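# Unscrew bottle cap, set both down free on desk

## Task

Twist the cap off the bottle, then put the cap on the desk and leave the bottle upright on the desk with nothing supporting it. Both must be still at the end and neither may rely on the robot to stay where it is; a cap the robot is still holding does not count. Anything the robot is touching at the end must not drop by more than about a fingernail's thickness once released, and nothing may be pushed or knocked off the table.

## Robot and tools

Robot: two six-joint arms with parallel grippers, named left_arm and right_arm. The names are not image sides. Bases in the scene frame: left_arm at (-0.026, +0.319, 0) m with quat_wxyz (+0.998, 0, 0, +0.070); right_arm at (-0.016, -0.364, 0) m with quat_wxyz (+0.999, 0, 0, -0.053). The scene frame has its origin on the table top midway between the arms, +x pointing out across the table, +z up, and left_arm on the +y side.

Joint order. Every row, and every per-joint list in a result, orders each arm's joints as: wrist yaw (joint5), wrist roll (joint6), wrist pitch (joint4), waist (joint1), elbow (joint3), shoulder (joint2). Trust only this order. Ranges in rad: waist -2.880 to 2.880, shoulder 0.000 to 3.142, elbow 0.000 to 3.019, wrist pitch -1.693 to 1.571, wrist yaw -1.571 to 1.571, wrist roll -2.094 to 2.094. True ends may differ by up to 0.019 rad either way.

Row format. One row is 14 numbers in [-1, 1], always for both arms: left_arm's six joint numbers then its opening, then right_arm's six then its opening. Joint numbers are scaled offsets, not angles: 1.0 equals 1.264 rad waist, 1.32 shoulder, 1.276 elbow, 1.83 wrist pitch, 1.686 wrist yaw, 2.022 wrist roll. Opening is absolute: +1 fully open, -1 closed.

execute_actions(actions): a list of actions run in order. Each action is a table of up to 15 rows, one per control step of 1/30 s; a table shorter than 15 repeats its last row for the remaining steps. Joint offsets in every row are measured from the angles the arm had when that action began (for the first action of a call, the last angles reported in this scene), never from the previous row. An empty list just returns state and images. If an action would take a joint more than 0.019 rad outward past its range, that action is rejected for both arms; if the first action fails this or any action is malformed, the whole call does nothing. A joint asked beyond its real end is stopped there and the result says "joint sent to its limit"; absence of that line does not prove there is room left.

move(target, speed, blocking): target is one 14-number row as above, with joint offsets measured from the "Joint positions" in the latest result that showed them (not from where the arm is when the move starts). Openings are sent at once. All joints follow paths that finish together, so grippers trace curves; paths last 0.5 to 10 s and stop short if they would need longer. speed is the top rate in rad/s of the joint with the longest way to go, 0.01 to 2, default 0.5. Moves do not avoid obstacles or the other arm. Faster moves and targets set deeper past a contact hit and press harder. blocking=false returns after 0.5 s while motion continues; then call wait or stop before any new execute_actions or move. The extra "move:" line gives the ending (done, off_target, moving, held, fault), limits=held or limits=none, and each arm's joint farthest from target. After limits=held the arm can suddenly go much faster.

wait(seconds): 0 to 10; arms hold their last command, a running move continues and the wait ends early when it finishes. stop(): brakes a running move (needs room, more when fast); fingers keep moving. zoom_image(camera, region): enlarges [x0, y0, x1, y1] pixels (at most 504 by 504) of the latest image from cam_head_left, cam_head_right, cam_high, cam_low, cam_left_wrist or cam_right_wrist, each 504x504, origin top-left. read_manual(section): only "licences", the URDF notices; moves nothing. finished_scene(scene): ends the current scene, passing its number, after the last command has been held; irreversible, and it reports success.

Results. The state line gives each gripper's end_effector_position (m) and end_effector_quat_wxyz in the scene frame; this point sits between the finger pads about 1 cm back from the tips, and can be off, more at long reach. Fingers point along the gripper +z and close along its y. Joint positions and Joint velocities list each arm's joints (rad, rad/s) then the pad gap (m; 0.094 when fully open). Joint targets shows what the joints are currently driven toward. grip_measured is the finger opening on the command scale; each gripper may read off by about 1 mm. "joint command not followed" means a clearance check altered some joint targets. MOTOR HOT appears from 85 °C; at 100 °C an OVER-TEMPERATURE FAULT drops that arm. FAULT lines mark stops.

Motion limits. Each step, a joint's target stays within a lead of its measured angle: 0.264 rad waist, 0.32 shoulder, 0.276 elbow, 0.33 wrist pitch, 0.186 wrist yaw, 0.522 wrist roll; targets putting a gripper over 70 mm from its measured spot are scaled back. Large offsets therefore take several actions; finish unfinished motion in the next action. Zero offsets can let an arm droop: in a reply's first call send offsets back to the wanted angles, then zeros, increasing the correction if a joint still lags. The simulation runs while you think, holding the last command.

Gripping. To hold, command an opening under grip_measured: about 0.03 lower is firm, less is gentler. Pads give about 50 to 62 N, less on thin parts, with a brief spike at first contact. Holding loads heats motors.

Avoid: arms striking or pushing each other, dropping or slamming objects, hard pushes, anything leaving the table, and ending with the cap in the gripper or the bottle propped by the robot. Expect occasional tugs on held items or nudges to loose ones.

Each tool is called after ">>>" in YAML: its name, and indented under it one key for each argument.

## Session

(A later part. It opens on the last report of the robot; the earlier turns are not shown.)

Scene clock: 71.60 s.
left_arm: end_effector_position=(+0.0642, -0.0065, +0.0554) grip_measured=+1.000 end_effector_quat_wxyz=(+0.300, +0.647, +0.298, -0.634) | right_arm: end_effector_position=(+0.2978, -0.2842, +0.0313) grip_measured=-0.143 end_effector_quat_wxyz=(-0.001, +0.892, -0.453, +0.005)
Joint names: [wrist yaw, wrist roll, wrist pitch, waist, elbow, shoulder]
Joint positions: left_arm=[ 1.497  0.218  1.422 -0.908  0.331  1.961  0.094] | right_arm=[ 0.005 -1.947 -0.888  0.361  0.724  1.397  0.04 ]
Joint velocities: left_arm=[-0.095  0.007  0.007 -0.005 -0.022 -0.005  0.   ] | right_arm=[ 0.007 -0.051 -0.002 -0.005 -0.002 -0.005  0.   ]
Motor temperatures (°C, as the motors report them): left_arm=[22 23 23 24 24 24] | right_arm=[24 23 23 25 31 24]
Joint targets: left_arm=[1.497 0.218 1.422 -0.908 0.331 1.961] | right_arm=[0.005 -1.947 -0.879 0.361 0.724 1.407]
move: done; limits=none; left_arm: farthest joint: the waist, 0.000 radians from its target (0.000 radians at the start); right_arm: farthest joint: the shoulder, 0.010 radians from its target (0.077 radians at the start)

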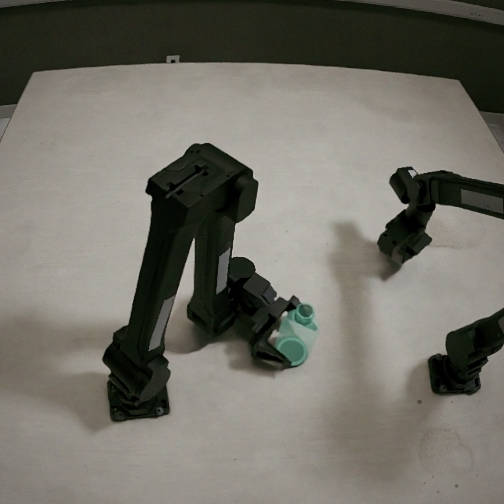

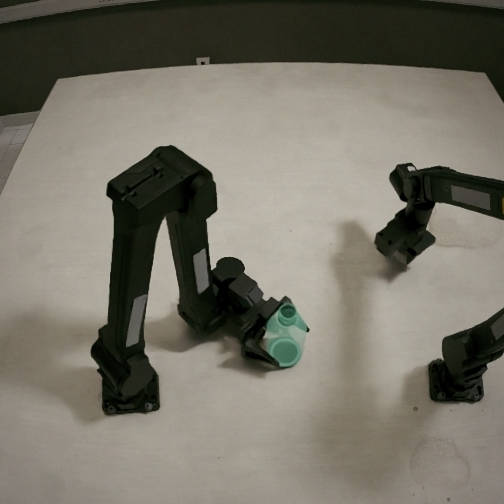

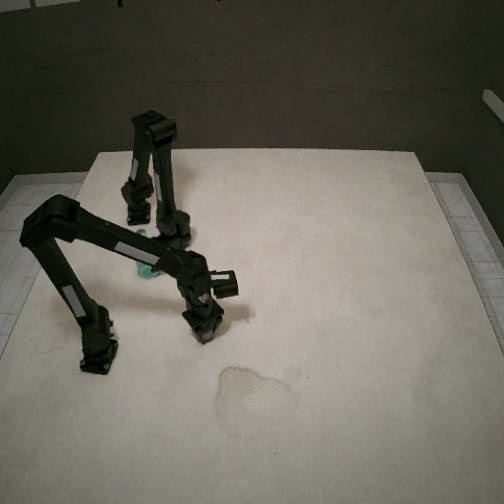

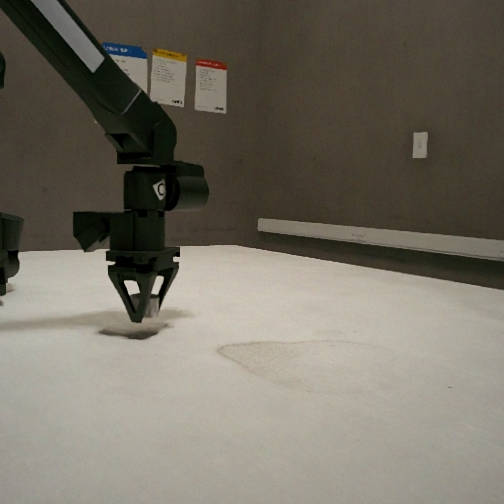

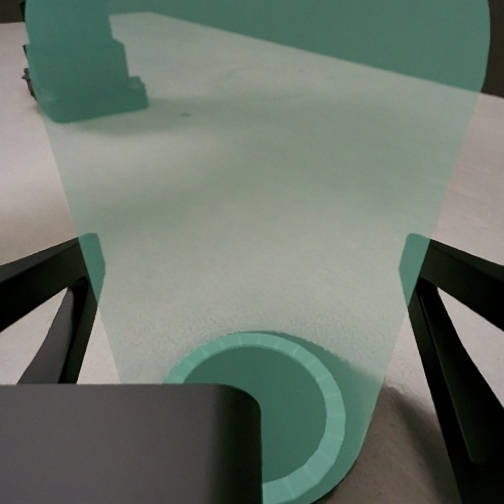

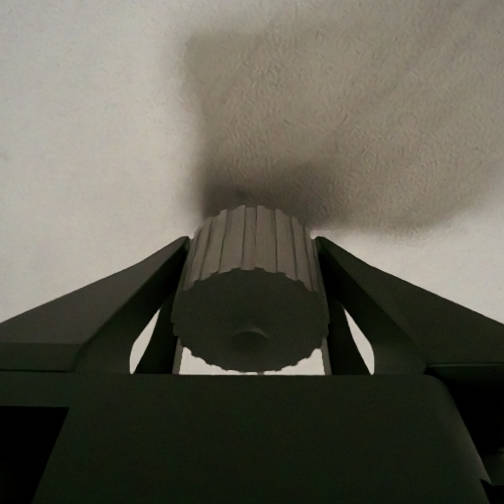

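>>> move:
  target: [0,0,0,0,0,0,1,0,0,0.04,0,0,0.054,-0.17]
  speed: 0.1

>>> execute_actions:
  actions:
    - [[0,0,0,0,0,0,1,0,0,0,0,0.02,0,1]]
    - [[0,0,0,0,0,0,1,0,0,0,0,0.02,-0.08,1]]

>>> finished_scene:
  scene: 2

Scene clock: 75.10 s.
left_arm: end_effector_position=(+0.0642, -0.0065, +0.0554) grip_measured=+1.000 end_effector_quat_wxyz=(+0.300, +0.647, +0.298, -0.634) | right_arm: end_effector_position=(+0.2968, -0.2804, +0.0089) grip_measured=-0.143 end_effector_quat_wxyz=(+0.001, +0.894, -0.448, +0.001)
Joint names: [wrist yaw, wrist roll, wrist pitch, waist, elbow, shoulder]
Joint positions: left_arm=[ 1.497  0.218  1.422 -0.908  0.331  1.961  0.094] | right_arm=[ 0.003 -1.947 -0.823  0.372  0.704  1.453  0.04 ]
Joint velocities: left_arm=[ 0.007 -0.037 -0.022  0.005  0.002  0.005  0.   ] | right_arm=[-0.051  0.022 -0.007  0.024 -0.007 -0.024  0.   ]
Motor temperatures (°C, as the motors report them): left_arm=[22 23 23 24 24 24] | right_arm=[24 23 23 25 30 23]
Joint targets: left_arm=[1.497 0.218 1.422 -0.908 0.331 1.961] | right_arm=[0.005 -1.947 -0.815 0.361 0.724 1.468]
move: done; limits=none; left_arm: farthest joint: the waist, 0.000 radians from its target (0.000 radians at the start); right_arm: farthest joint: the elbow, 0.020 radians from its target (0.000 radians at the start)

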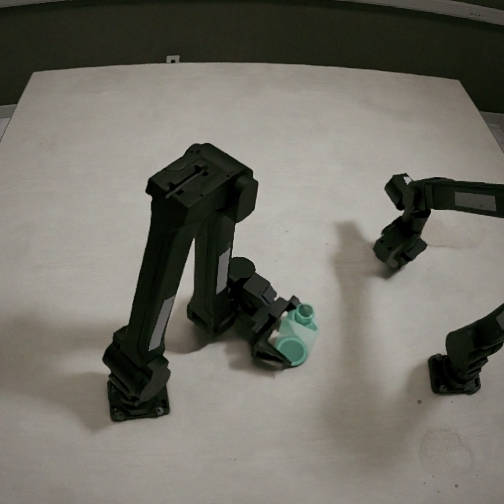

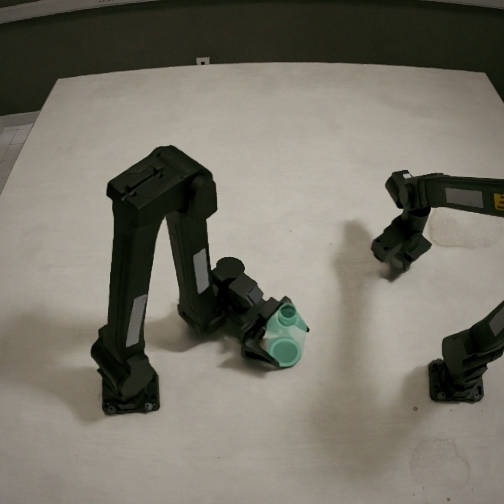

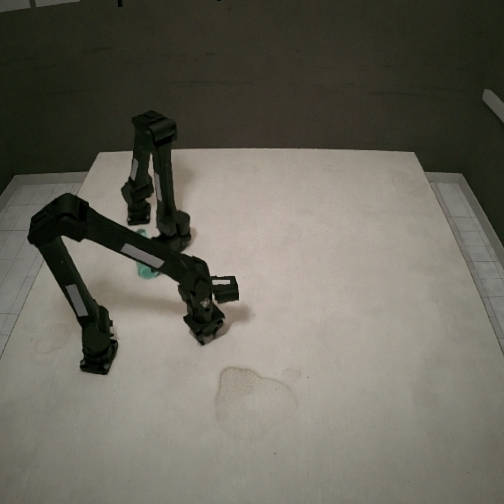

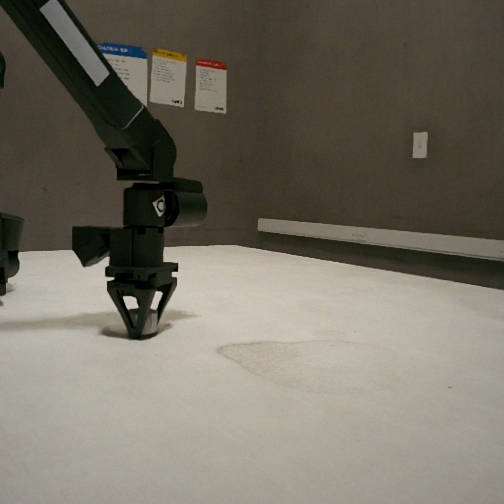

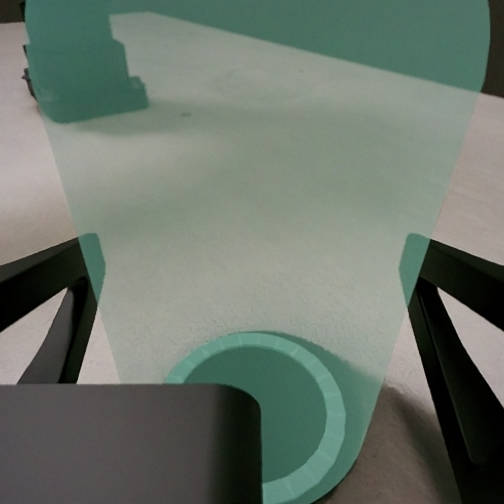

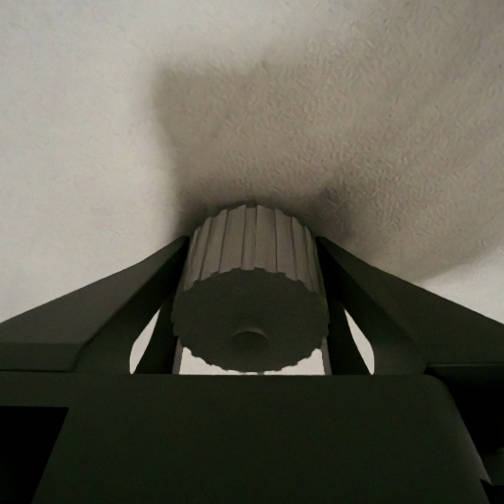

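Scene clock: 76.10 s.
left_arm: end_effector_position=(+0.0642, -0.0065, +0.0554) grip_measured=+1.000 end_effector_quat_wxyz=(+0.300, +0.647, +0.298, -0.634) | right_arm: end_effector_position=(+0.3077, -0.2775, +0.0420) grip_measured=+1.000 end_effector_quat_wxyz=(-0.034, +0.893, -0.448, +0.041)
Joint names: [wrist yaw, wrist roll, wrist pitch, waist, elbow, shoulder]
Joint positions: left_arm=[ 1.497  0.218  1.422 -0.908  0.331  1.961  0.094] | right_arm=[ 0.003 -1.947 -0.824  0.372  0.704  1.345  0.094]
Joint velocities: left_arm=[ 0.022  0.037  0.007 -0.005  0.002 -0.015  0.   ] | right_arm=[ 0.037  0.007  0.027  0.005 -0.002 -0.005  0.   ]
Motor temperatures (°C, as the motors report them): left_arm=[22 23 23 24 24 24] | right_arm=[24 23 23 25 30 23]
Joint targets: left_arm=[1.497 0.218 1.422 -0.908 0.331 1.961] | right_arm=[0.003 -1.947 -0.823 0.372 0.730 1.347]

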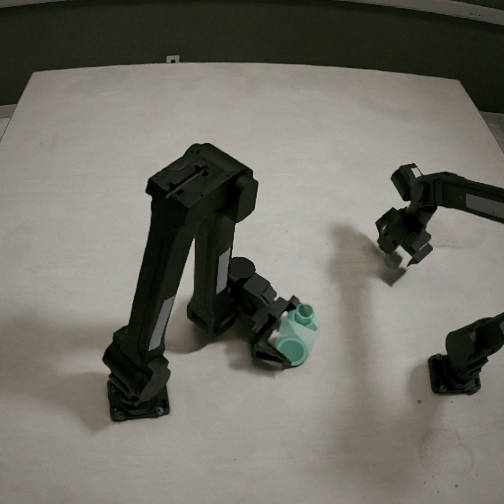

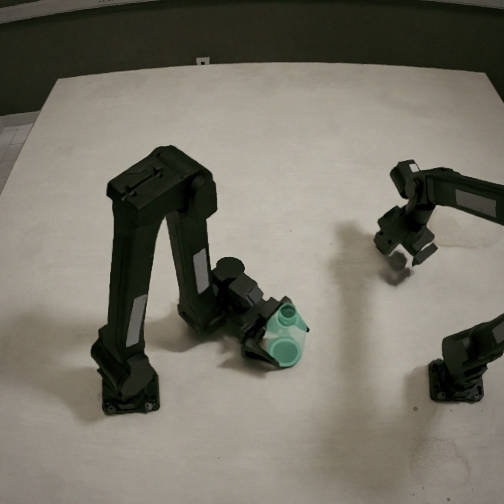

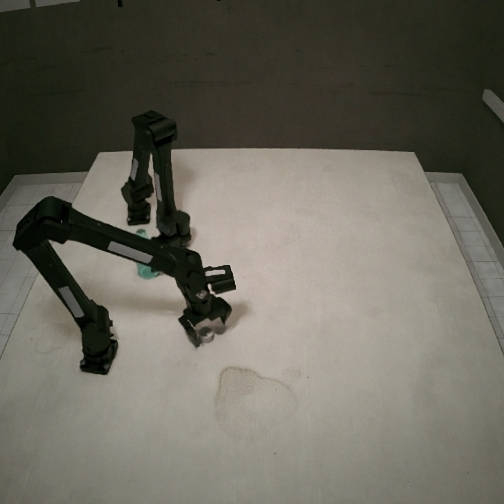

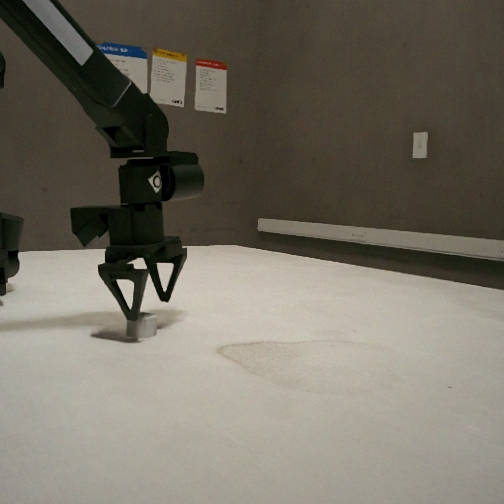

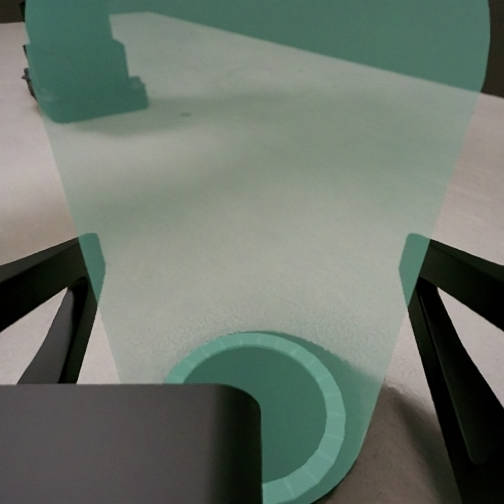

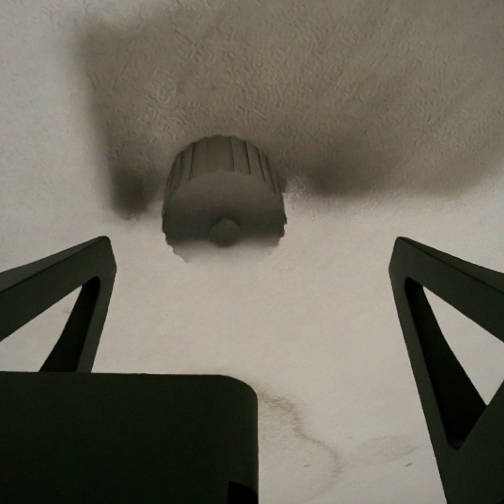

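The scene is finished: the task was done.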